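# Swap an empty rack bin for its matching numbered bin

## Task

Find the single empty bin sitting in the three racks along the table and place it so it stands entirely on the returns board, which is the empty board at the +y end of the table. Then take the waiting bin on the other board whose label number matches the number on the strip above the now-empty bay. Set it in that bay lying flat on the shelf, behind the shelf's lip, with its open front facing outward. The second waiting bin must stay on its board. If any bin already in a rack gets pushed out of place, return it to its own spot in that rack, flat and behind its shelf lip, or the task counts as failed. Everything must stay in place without the robot holding it. Finally, open the gripper and move the arm away.

## Robot and tools

Robot: one six-joint arm (Doosan M1013) with a two-finger Robotiq 2F-140 gripper. It sits on a carriage that runs along a floor track parallel to y. Arm rows never move the carriage; only the rail device does.

Scene frame: fixed to the table. Table top is z = 0 and +z is up. The track lies at x = 0 along y, and y = 0 is where the rail reads position_m 0. The table's near edge is at x = 0.31 m. The arm base stands at x = 0, y roughly equal to position_m, z = 0.03 m, and faces +x. Shelves and boards are therefore reached by extending toward +x and driving the carriage along y.

execute_actions: argument actions is a list holding one action (an empty list just returns the current state and images). An action may contain rows, steps, until and a rail key.
- rows: up to 15 rows, each used for one 1/30 s control step. Each row is 9 numbers in [-1, 1], in this order: arm/djoint_1 (waist), arm/djoint_2 (shoulder), arm/djoint_3 (elbow), arm/djoint_4 (forearm roll), arm/djoint_5 (wrist pitch), arm/djoint_6 (wrist roll), gripper/position, gripper/force_limit, gripper/speed.
- The six joint numbers are offsets, not poses: each is measured from the joint angles at the start of the action (the last angles reported), not from the previous row. Scale: 1.0 equals 1.398 rad for waist and shoulder, 2.097 rad for elbow, 2.622 rad for forearm roll, wrist pitch and wrist roll. Joint ranges in rad: elbow -2.792 to 2.792, all others -6.283 to 6.283. Asking a joint more than 0.010 rad beyond its range gets the call refused; a joint driven to its true end reports "joint sent to its limit".
- Gripper numbers are absolute settings. position: +1 fully open (140 mm), about -0.8 pads touching, -1 closes until blocked. force_limit: -1 about 14 N, 0 about 60 N, +1 about 107 N (parts up to 40 mm wide). speed: -1 about 30 mm/s, 0 about 140, +1 about 250.
- steps: 1 to 450 control steps (default 15), at least as many as rows. After the last row the arm keeps heading to that row's target and the gripper keeps its command, so long moves need many steps. Joint targets are capped to stay within a lead of the measured angle (0.456 rad waist/shoulder, 0.683 elbow, 0.854 wrist joints), and targets placing the hand more than 70 mm from where it is are scaled back, so big moves may need several calls; do not expect the arm to finish a cut-short move on its own.
- until: ends the action early when all conditions hold, e.g. {"rail": {"position_status": ["!=", "moving"]}}, or {"all": {"status": "ended"}}, or {"any": {"status": "ended"}}. Numeric conditions need a comparison (=, !=, <, <=, >, >=). It does not halt motion.
- rail: {"position_m": value} is an absolute target along y in metres, -2 to 2; {"speed_m_s": value} sets top speed 0.01 to 1 m/s (starts at 1 and persists); {"stop": true} halts it. Acceleration is 2 m/s2. Wait for arrival (within 1.4 mm) before precise arm work or ending the scene.

Results: end_effector_position (m) and end_effector_quat_wxyz in the scene frame, plus velocities. This point lies between the closed pads; fingertips extend about 33 mm beyond it when closed and 9 mm when open, and move about 24 mm further out while closing, so keep clearance above surfaces. The reported position grows less accurate at long reach. Joint positions / velocities list rail (m), then waist, shoulder, elbow, forearm roll, wrist pitch, wrist roll (rad). Joint torques follow the same joint order without the rail. object_status: 0 moving, 1 blocked while opening, 2 blocked while closing (a grip), 3 reached the target or pads met. Check for 2 after closing. To squeeze harder, raise force_limit and change position slightly (e.g. -1 to -0.98). position_measured is in counts: 3 open, 230 closed. Rail fields: position_m, position_status (moving, done, contact_stop, time_out, stopped, stopped_with_arm) and position_answer (taken or not_taken; resend if not_taken). Lines such as "joint command not followed" or "pose unreachable" mean the arm rejected targets; send followable rows before driving the rail again.

zoom_image: camera (cam_bench_left, cam_bench_right, cam_high, cam_low, cam_wrist) and region [x0, y0, x1, y1] in pixels, top-left origin, at most 504 by 504. Useful for reading bin labels and shelf strip numbers. Full images are 672x504, wrist 504x504.
read_manual: returns only licence text; no motion.
finished_scene: pass scene (1 or 2) to end the current scene once everything rests in place and the gripper is open and clear.

Cautions: a joint torque at its load limit (waist/shoulder 316, elbow 148, wrist joints 41.8 N m) or any outside force of 144 N stops the arm for 10 s. Long holding heats motors; heed MOTOR HOT warnings. Avoid dropping bins, slamming them down, hard pushes, and above all knocking anything off the table. Brief disturbances may tug a held bin or nudge loose items. The robot keeps its last command while you think.

Each tool is called after "Call:" in YAML: its name, and indented under it one key for each argument.

## Session

Call:
execute_actions:
  actions: []

Scene clock: 0.00 s.
end_effector_position=(+0.6508, +0.9848, +0.3179) position_measured=3 object_status=3 end_effector_quat_wxyz=(-0.157, -0.049, +0.716, +0.679) end_effector_velocity=(+0.000, +0.000, +0.000) end_effector_angular_velocity=(+0.000, +0.000, +0.000)
Joint positions: [ 0.802 -0.223  0.584  1.715  1.185  1.93   4.065]
Joint velocities: [0. 0. 0. 0. 0. 0. 0.]
Joint torques (N m, as the joint torque sensors report them, + toward a larger angle): no reading
rail: position_m=0.802 position_m_goal=0.802 speed_m_s=1.00 position_status=done position_answer=taken refusals=0

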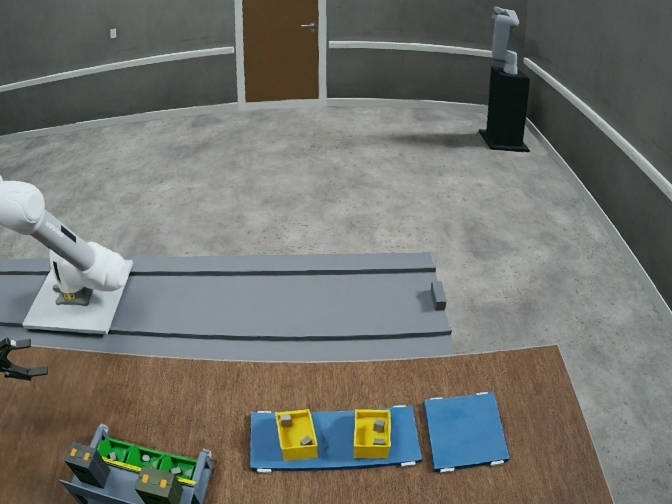

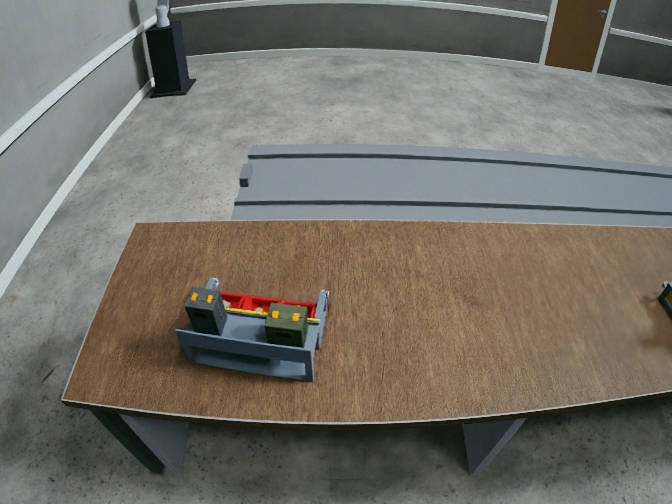

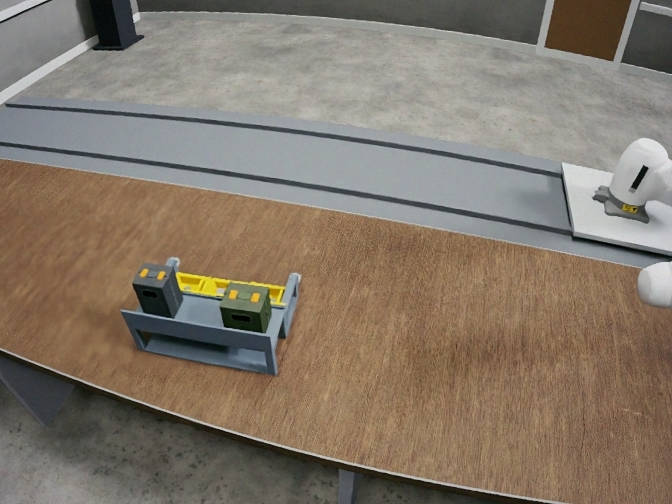

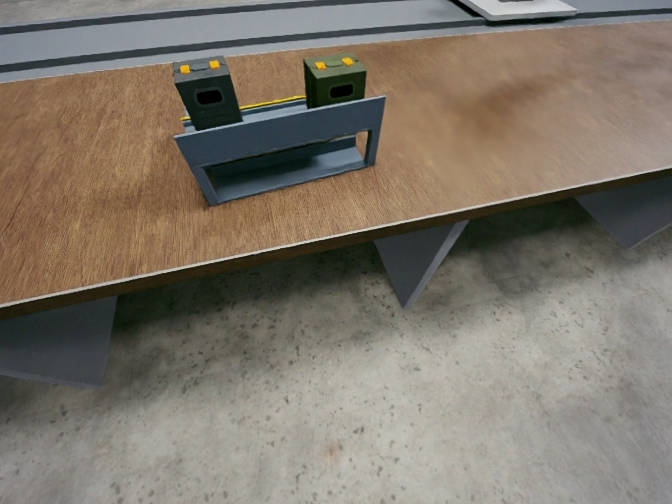

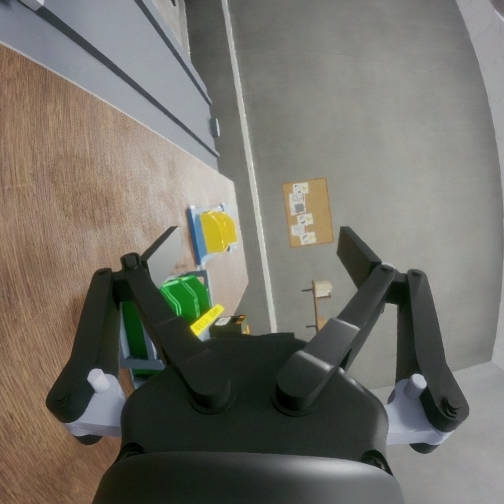

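Call:
execute_actions:
  actions:
    - {"rows":[[0.16,-0.704,0.327,0.746,-0.774,0.247,1,0,0]],"steps":120}

Call:
execute_actions:
  actions:
    - {"rail":{"position_m":1.75},"steps":90,"until":{"rail":{"position_status":["!=","moving"]}}}

Scene clock: 7.27 s.
end_effector_position=(+0.5537, +0.8362, +0.3528) position_measured=3 object_status=3 end_effector_quat_wxyz=(+0.000, +0.867, +0.001, +0.498) end_effector_velocity=(+0.000, +0.000, +0.000) end_effector_angular_velocity=(+0.000, -0.000, +0.000)
Joint positions: [ 0.802  0.    -0.4    2.401  3.141 -0.099  4.712]
Joint velocities: [ 0.  0. -0. -0. -0.  0.  0.]
Joint torques (N m, as the joint torque sensors report them, + toward a larger angle): [  0.93   0.63 -38.48  -3.92   2.36   0.1 ]
rail: position_m=0.802 position_m_goal=0.802 speed_m_s=1.00 position_status=done position_answer=taken refusals=0

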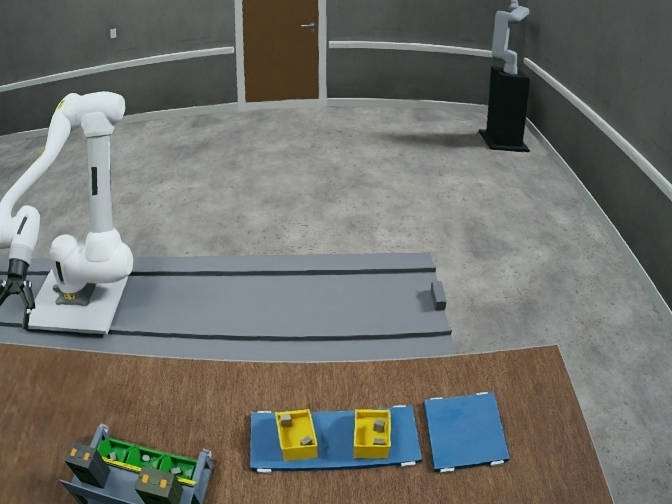

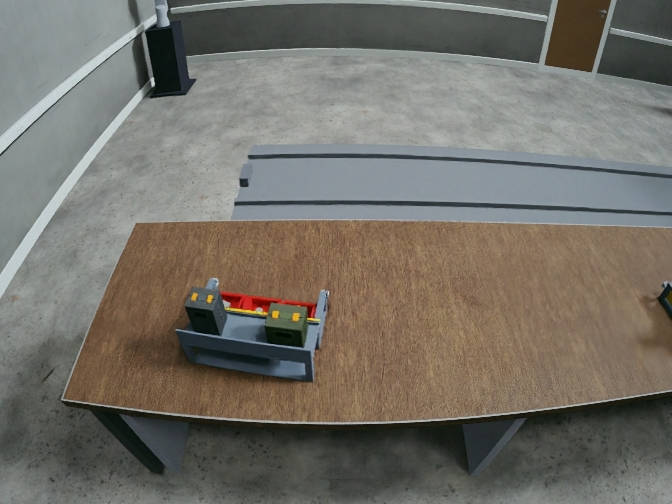

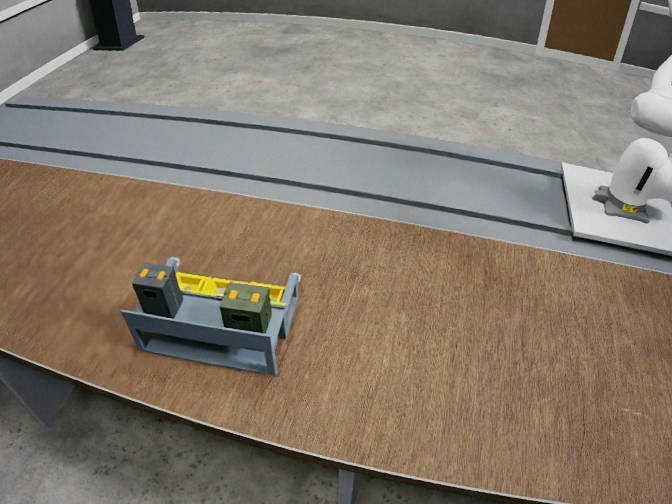

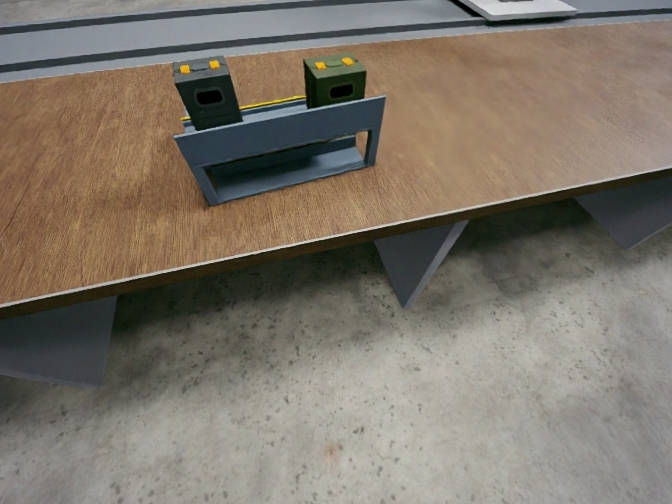

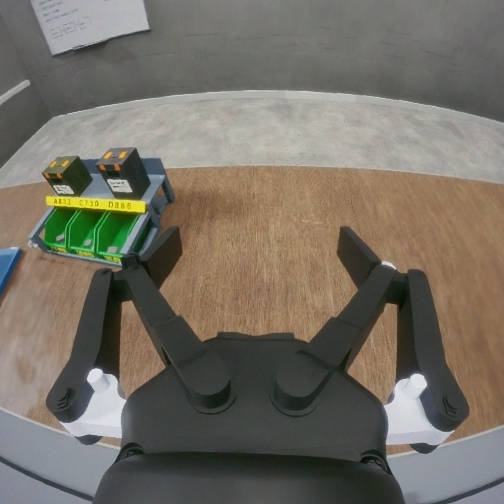

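Scene clock: 8.73 s.
end_effector_position=(+0.5537, +1.7854, +0.3528) position_measured=3 object_status=3 end_effector_quat_wxyz=(+0.000, +0.867, +0.001, +0.498) end_effector_velocity=(+0.000, -0.001, +0.000) end_effector_angular_velocity=(-0.000, -0.000, +0.000)
Joint positions: [ 1.751  0.    -0.4    2.401  3.141 -0.099  4.712]
Joint velocities: [-0.001 -0.     0.    -0.    -0.    -0.     0.   ]
Joint torques (N m, as the joint torque sensors report them, + toward a larger angle): [  1.25   1.65 -38.85  -3.95   2.31   0.06]
rail: position_m=1.751 position_m_goal=1.750 speed_m_s=1.00 position_status=done position_answer=taken refusals=0

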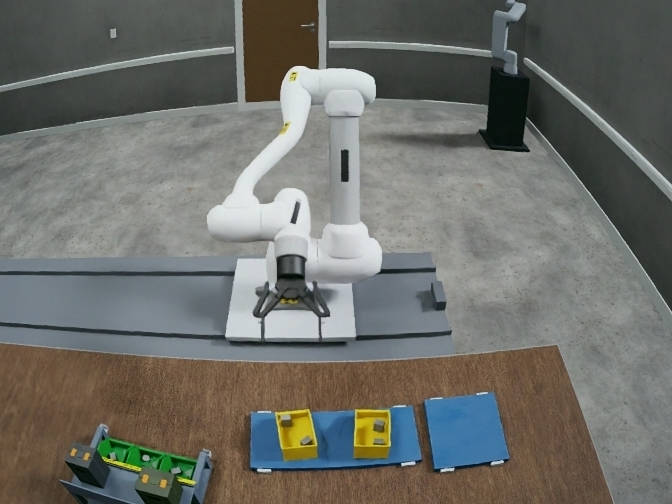

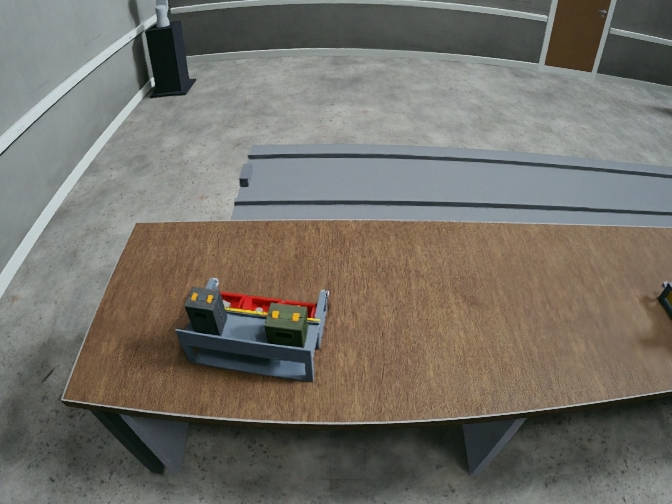

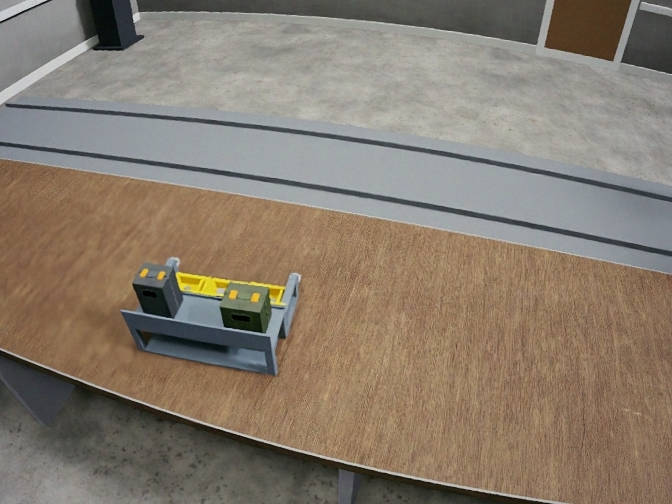

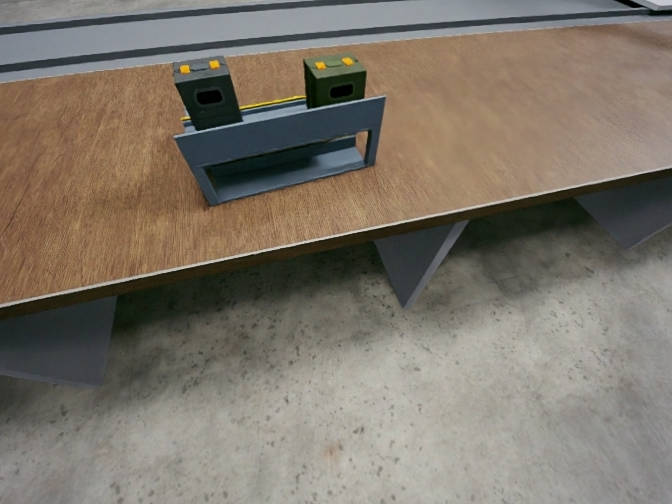

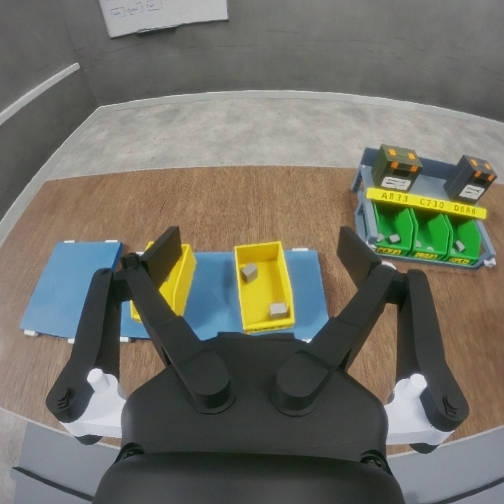

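Call:
zoom_image:
  camera: "cam_wrist"
  region: [110,230,330,350]

Call:
execute_actions:
  actions:
    - {"rail":{"position_m":-0.25},"steps":120,"until":{"rail":{"position_status":["!=","moving"]}}}

Call:
zoom_image:
  camera: "cam_wrist"
  region: [120,130,380,330]

Region (110, 230, 330, 350) of cam_wrist's 504x504 image, scaled by 2.291, with more detail than that image has; it fills the top 275 rows of this view, and the rest is white.

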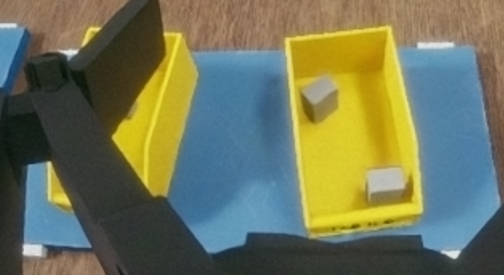

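Scene clock: 12.20 s.
end_effector_position=(+0.5537, -0.2164, +0.3528) position_measured=3 object_status=3 end_effector_quat_wxyz=(+0.000, +0.867, +0.001, +0.498) end_effector_velocity=(+0.000, -0.017, +0.000) end_effector_angular_velocity=(+0.000, -0.000, -0.000)
Joint positions: [-0.251  0.    -0.4    2.401  3.141 -0.099  4.712]
Joint velocities: [-0.017  0.     0.    -0.     0.    -0.     0.   ]
Joint torques (N m, as the joint torque sensors report them, + toward a larger angle): [  1.35  -0.2  -38.87  -3.77   2.51   0.12]
rail: position_m=-0.251 position_m_goal=-0.250 speed_m_s=1.00 position_status=done position_answer=taken refusals=0

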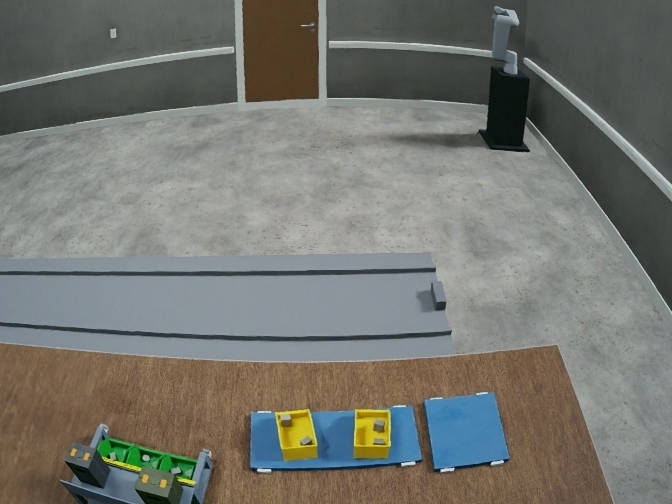

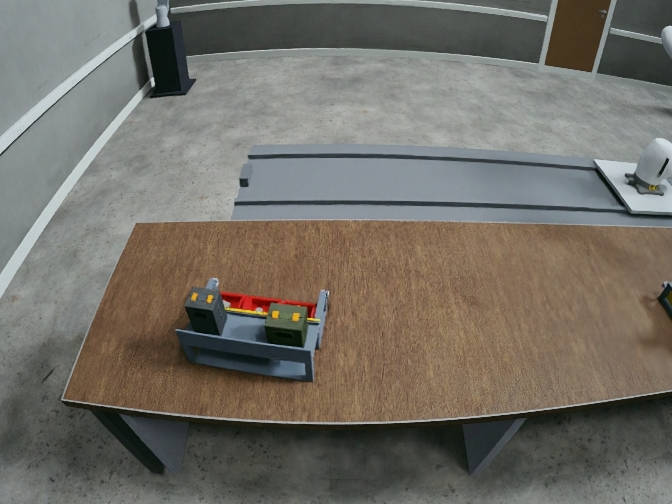

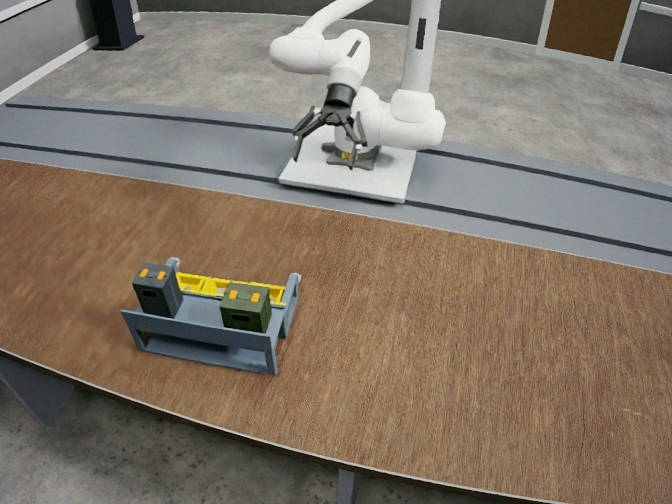

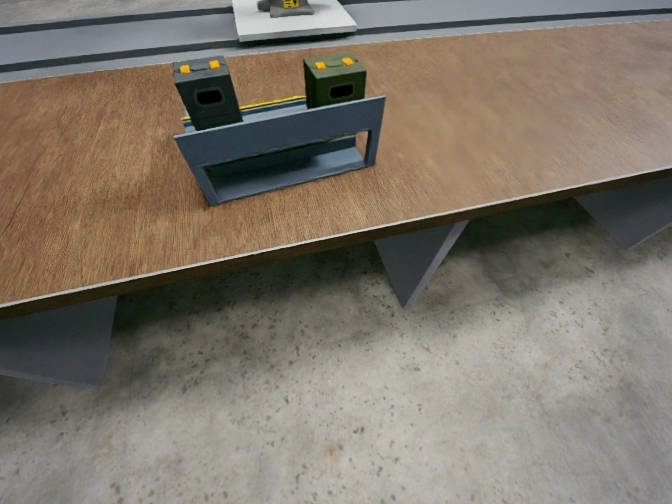

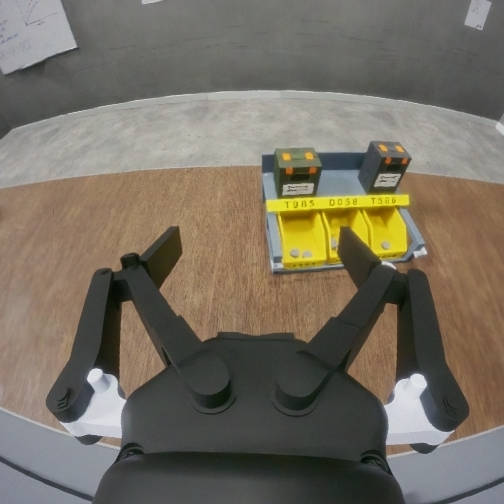

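Region (120, 130, 380, 330) of cam_wrist's 504x504 image, scaled by 1.938, with more detail than that image has; it fills the top 388 rows of this view, and the rest is white.

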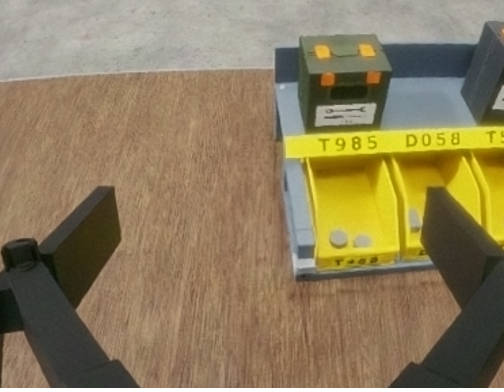

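All full; red rack then.

Call:
execute_actions:
  actions:
    - {"rail":{"position_m":-2.0},"steps":120,"until":{"rail":{"position_status":["!=","moving"]}}}

Call:
zoom_image:
  camera: "cam_wrist"
  region: [150,130,410,330]

Call:
zoom_image:
  camera: "cam_bench_right"
  region: [150,150,450,400]

Scene clock: 16.23 s.
end_effector_position=(+0.5537, -1.9656, +0.3528) position_measured=3 object_status=3 end_effector_quat_wxyz=(+0.000, +0.867, +0.001, +0.498) end_effector_velocity=(+0.000, +0.000, +0.000) end_effector_angular_velocity=(+0.000, -0.000, +0.000)
Joint positions: [-2.     0.    -0.4    2.401  3.141 -0.099  4.712]
Joint velocities: [ 0.  0.  0. -0.  0. -0.  0.]
Joint torques (N m, as the joint torque sensors report them, + toward a larger angle): [ -1.09  -0.58 -38.73  -4.14   2.69   0.13]
rail: position_m=-2.000 position_m_goal=-2.000 speed_m_s=1.00 position_status=done position_answer=taken refusals=0

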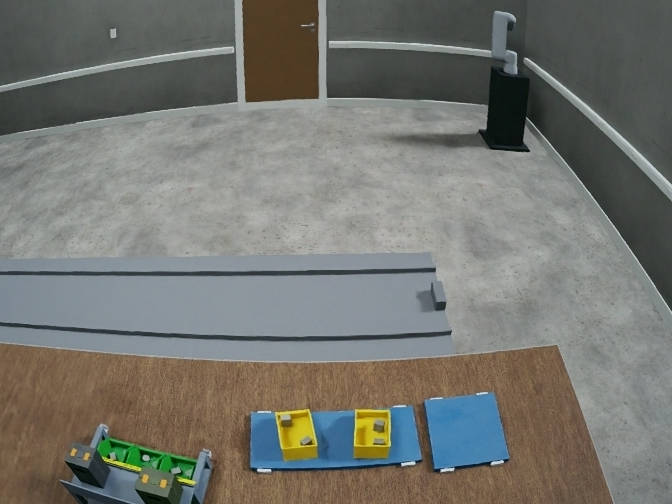

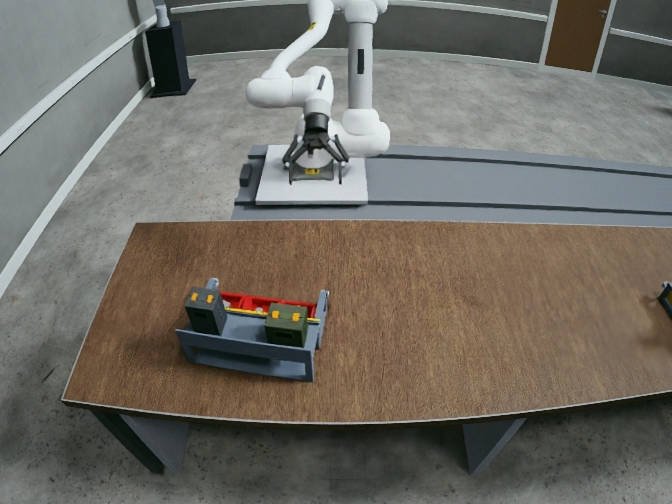

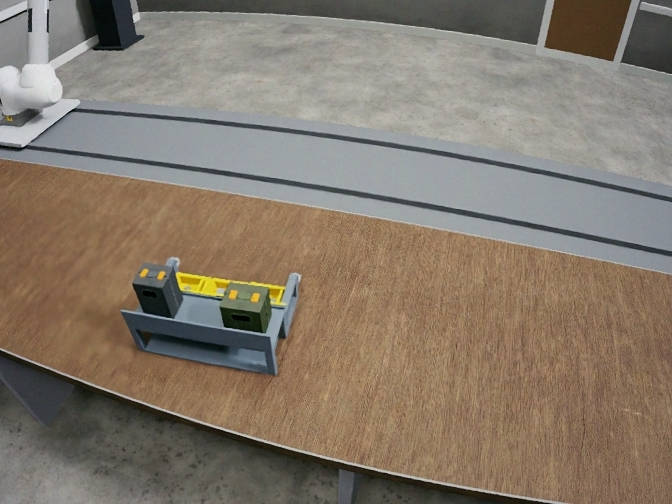

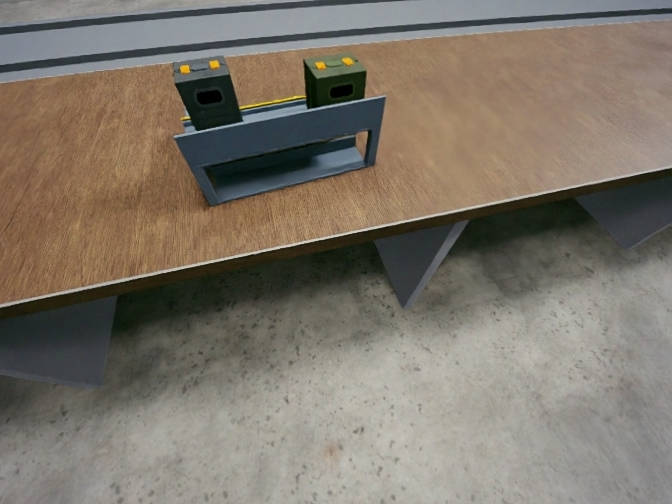

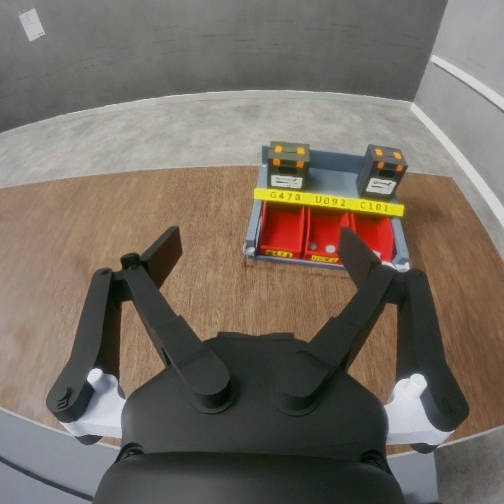

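Region (150, 130, 410, 330) of cam_wrist's 504x504 image, scaled by 1.938, with more detail than that image has; it fills the top 388 rows of this view, and the rest is white.

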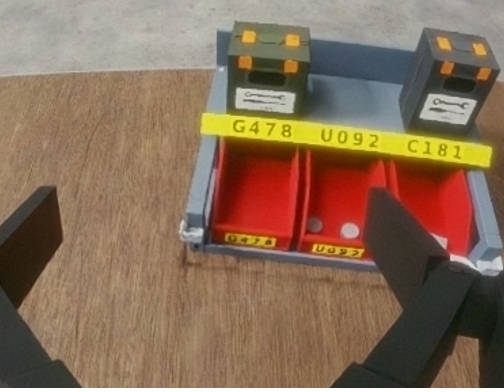

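Region (150, 150, 450, 400) of cam_bench_right's 672x504 image, scaled by 1.680, with more detail than that image has.

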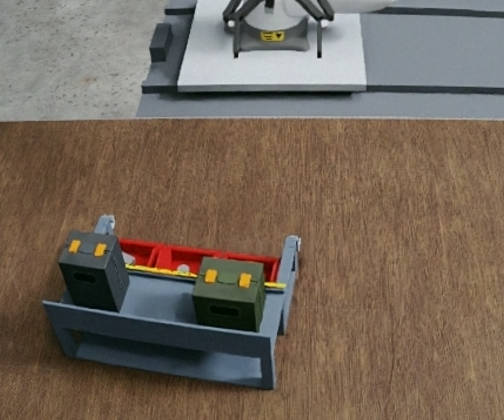

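Call:
execute_actions:
  actions:
    - {"rail":{"position_m":-1.96},"rows":[[-0.107,0.452,-0.374,0,-0.455,0,1,0,0]],"steps":60}

Scene clock: 19.90 s.
end_effector_position=(+0.6781, -2.0275, +0.3003) position_measured=3 object_status=3 end_effector_quat_wxyz=(+0.001, +0.997, -0.074, +0.001) end_effector_velocity=(+0.000, -0.000, -0.000) end_effector_angular_velocity=(-0.000, +0.000, -0.000)
Joint positions: [-1.96  -0.149  0.232  1.616  3.141 -1.292  4.712]
Joint velocities: [ 0. -0.  0. -0. -0.  0.  0.]
Joint torques (N m, as the joint torque sensors report them, + toward a larger angle): [  1.52 -62.57 -38.46  -4.23   0.13   0.1 ]
rail: position_m=-1.960 position_m_goal=-1.960 speed_m_s=1.00 position_status=done position_answer=taken refusals=0

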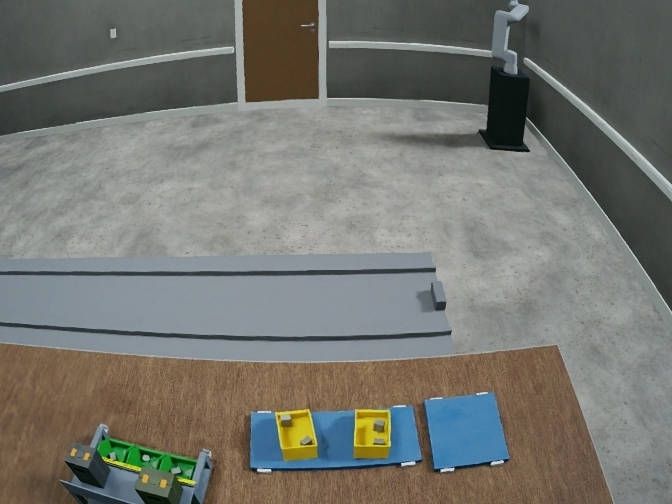

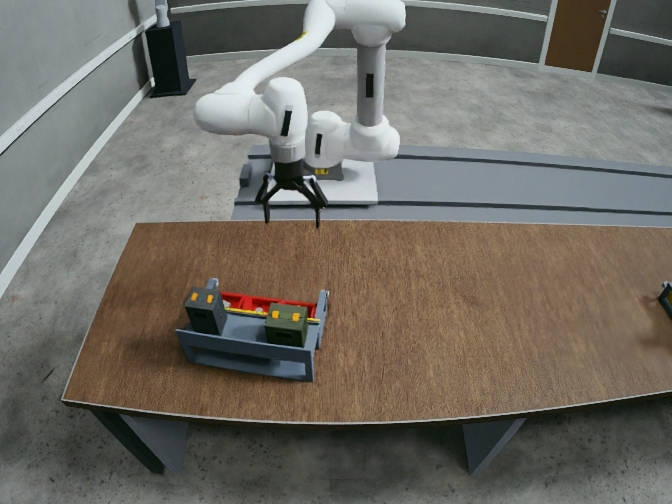

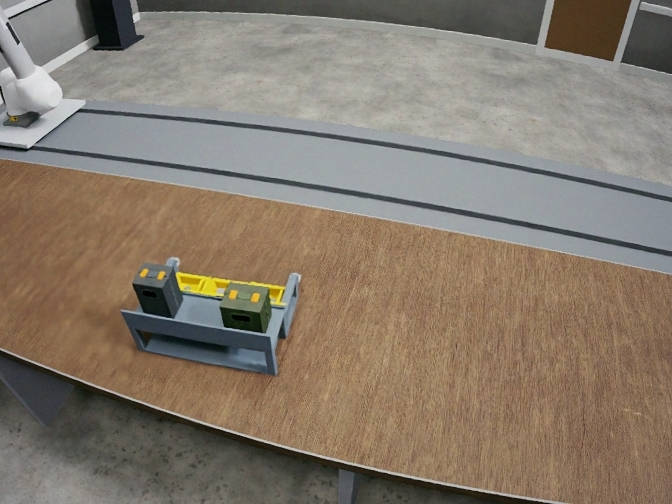

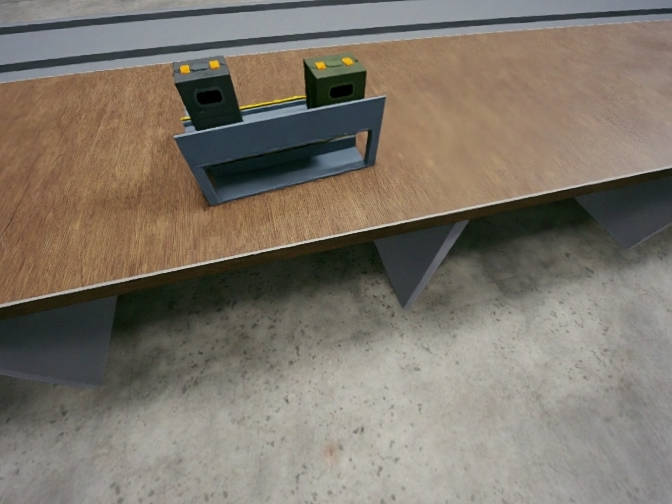

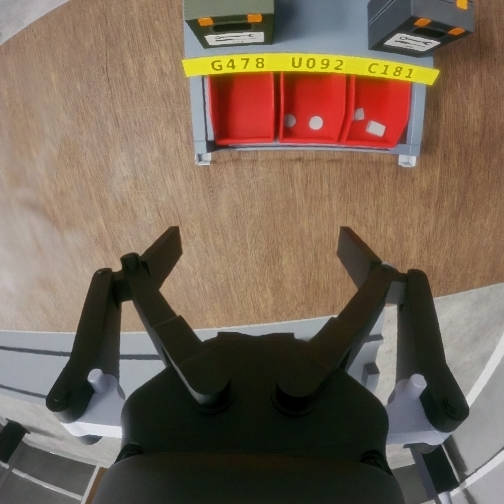

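Call:
execute_actions:
  actions:
    - {"rail":{"position_m":-1.935},"rows":[[0,0.028,0.074,0,0.15,-0.599,-0.3,0,0]],"steps":45}

Scene clock: 24.17 s.
end_effector_position=(+0.7270, -2.0096, +0.2000) position_measured=167 object_status=3 end_effector_quat_wxyz=(+0.076, +0.754, +0.649, +0.065) end_effector_velocity=(-0.000, -0.000, -0.000) end_effector_angular_velocity=(+0.000, -0.000, -0.000)
Joint positions: [-1.935 -0.149  0.271  1.771  3.141 -0.899  3.142]
Joint velocities: [ 0. -0.  0. -0.  0.  0.  0.]
Joint torques (N m, as the joint torque sensors report them, + toward a larger angle): [  0.54 -63.75 -36.53  -3.91   0.66   0.11]
rail: position_m=-1.935 position_m_goal=-1.935 speed_m_s=1.00 position_status=done position_answer=taken refusals=0

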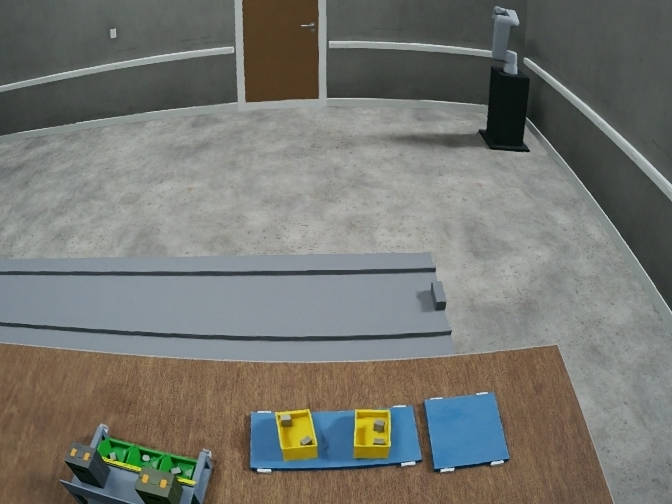

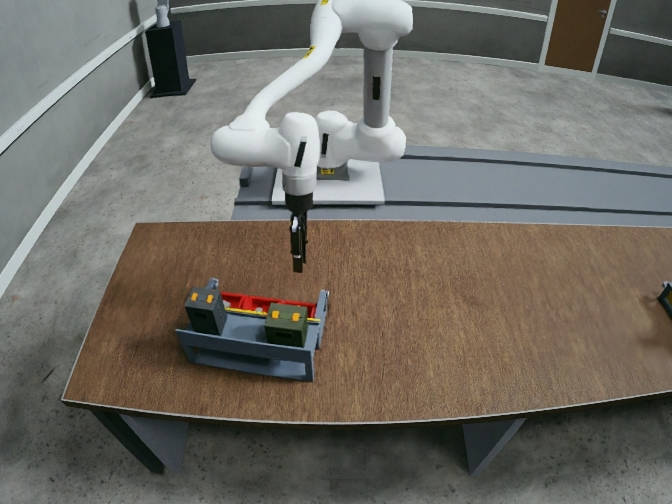

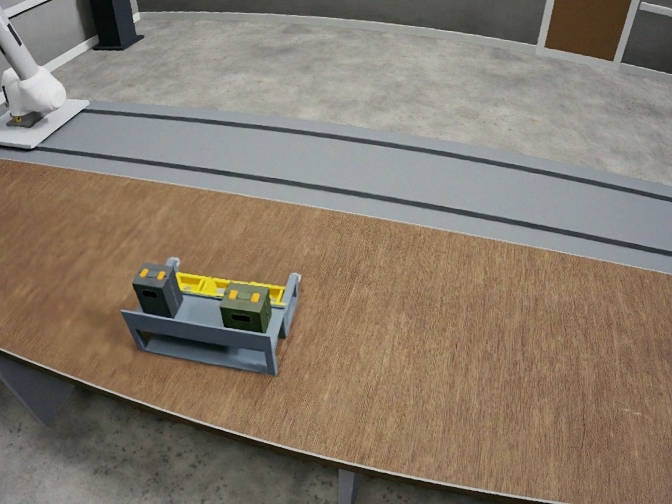

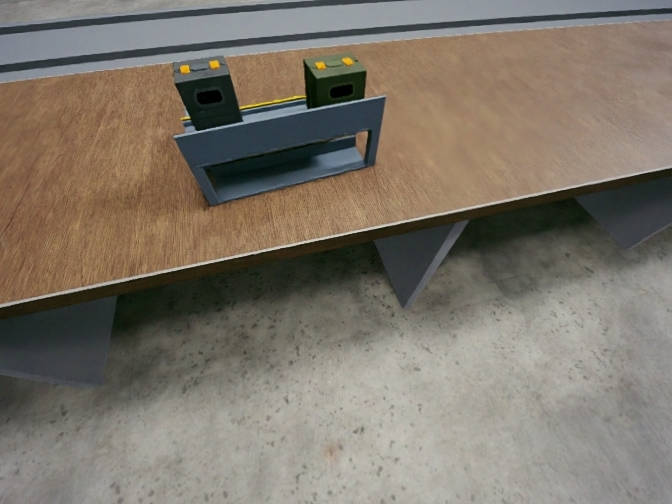

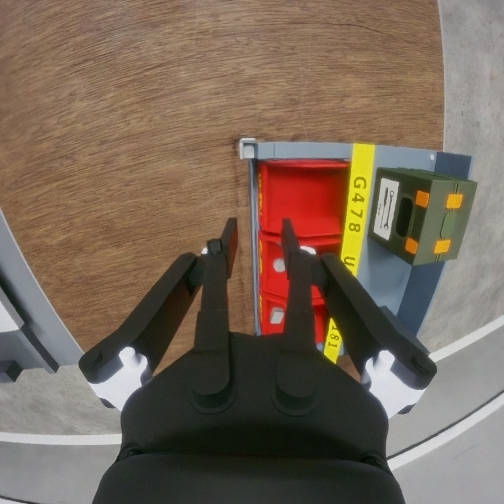

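Call:
execute_actions:
  actions:
    - {"rows":[[0,0.071,0.013,0,0.048,0,-0.3,0,0]],"steps":25}

Call:
zoom_image:
  camera: "cam_wrist"
  region: [170,110,430,340]

Scene clock: 26.97 s.
end_effector_position=(+0.7489, -2.0130, +0.1197) position_measured=167 object_status=3 end_effector_quat_wxyz=(+0.076, +0.754, +0.649, +0.065) end_effector_velocity=(-0.000, -0.000, -0.000) end_effector_angular_velocity=(+0.000, +0.000, +0.000)
Joint positions: [-1.935 -0.149  0.37   1.799  3.141 -0.773  3.142]
Joint velocities: [ 0. -0.  0.  0. -0.  0.  0.]
Joint torques (N m, as the joint torque sensors report them, + toward a larger angle): [  0.76 -69.91 -33.66  -3.5    0.55   0.06]
rail: position_m=-1.935 position_m_goal=-1.935 speed_m_s=1.00 position_status=done position_answer=taken refusals=0

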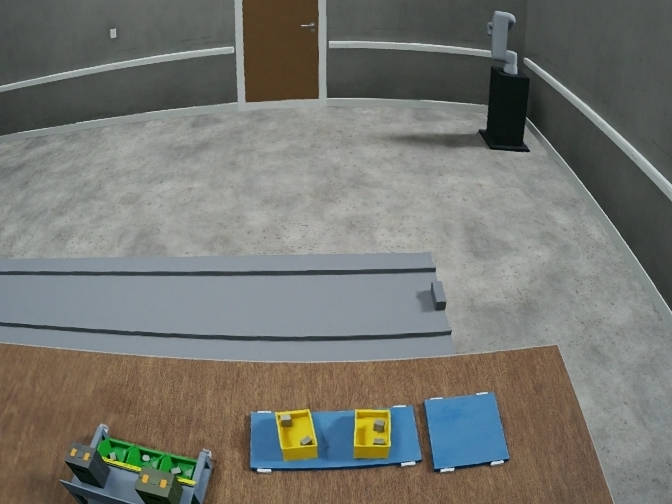

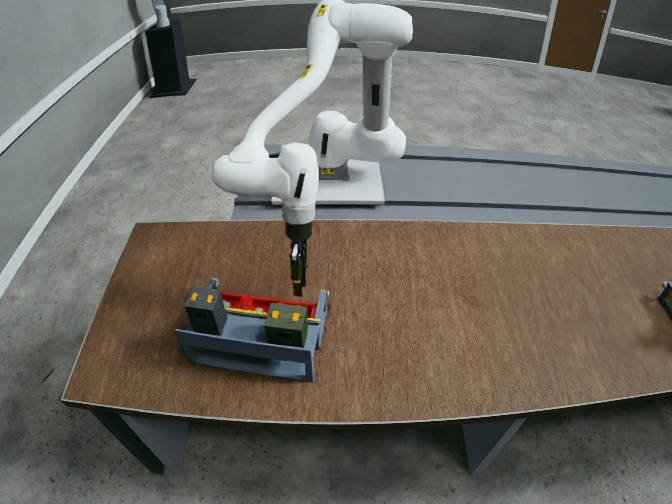

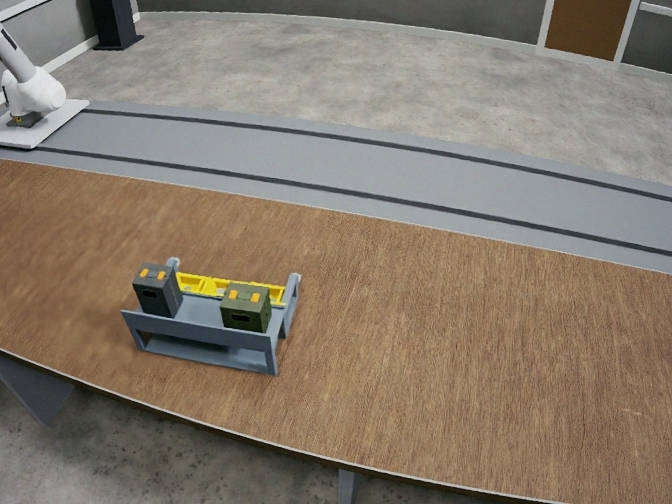

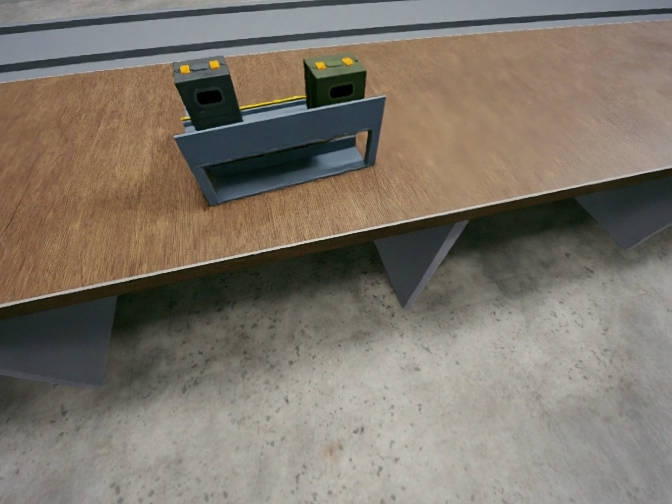

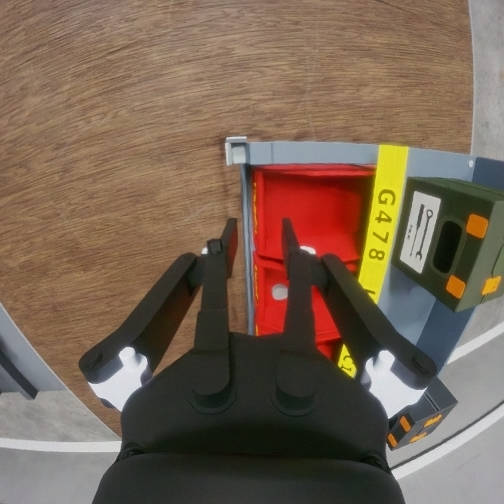

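Region (170, 110, 430, 340) of cam_wrist's 504x504 image, scaled by 1.938, with more detail than that image has; it fills the top 446 rows of this view, and the rest is white.

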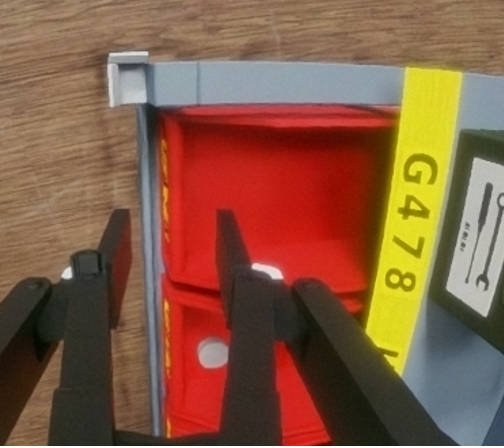

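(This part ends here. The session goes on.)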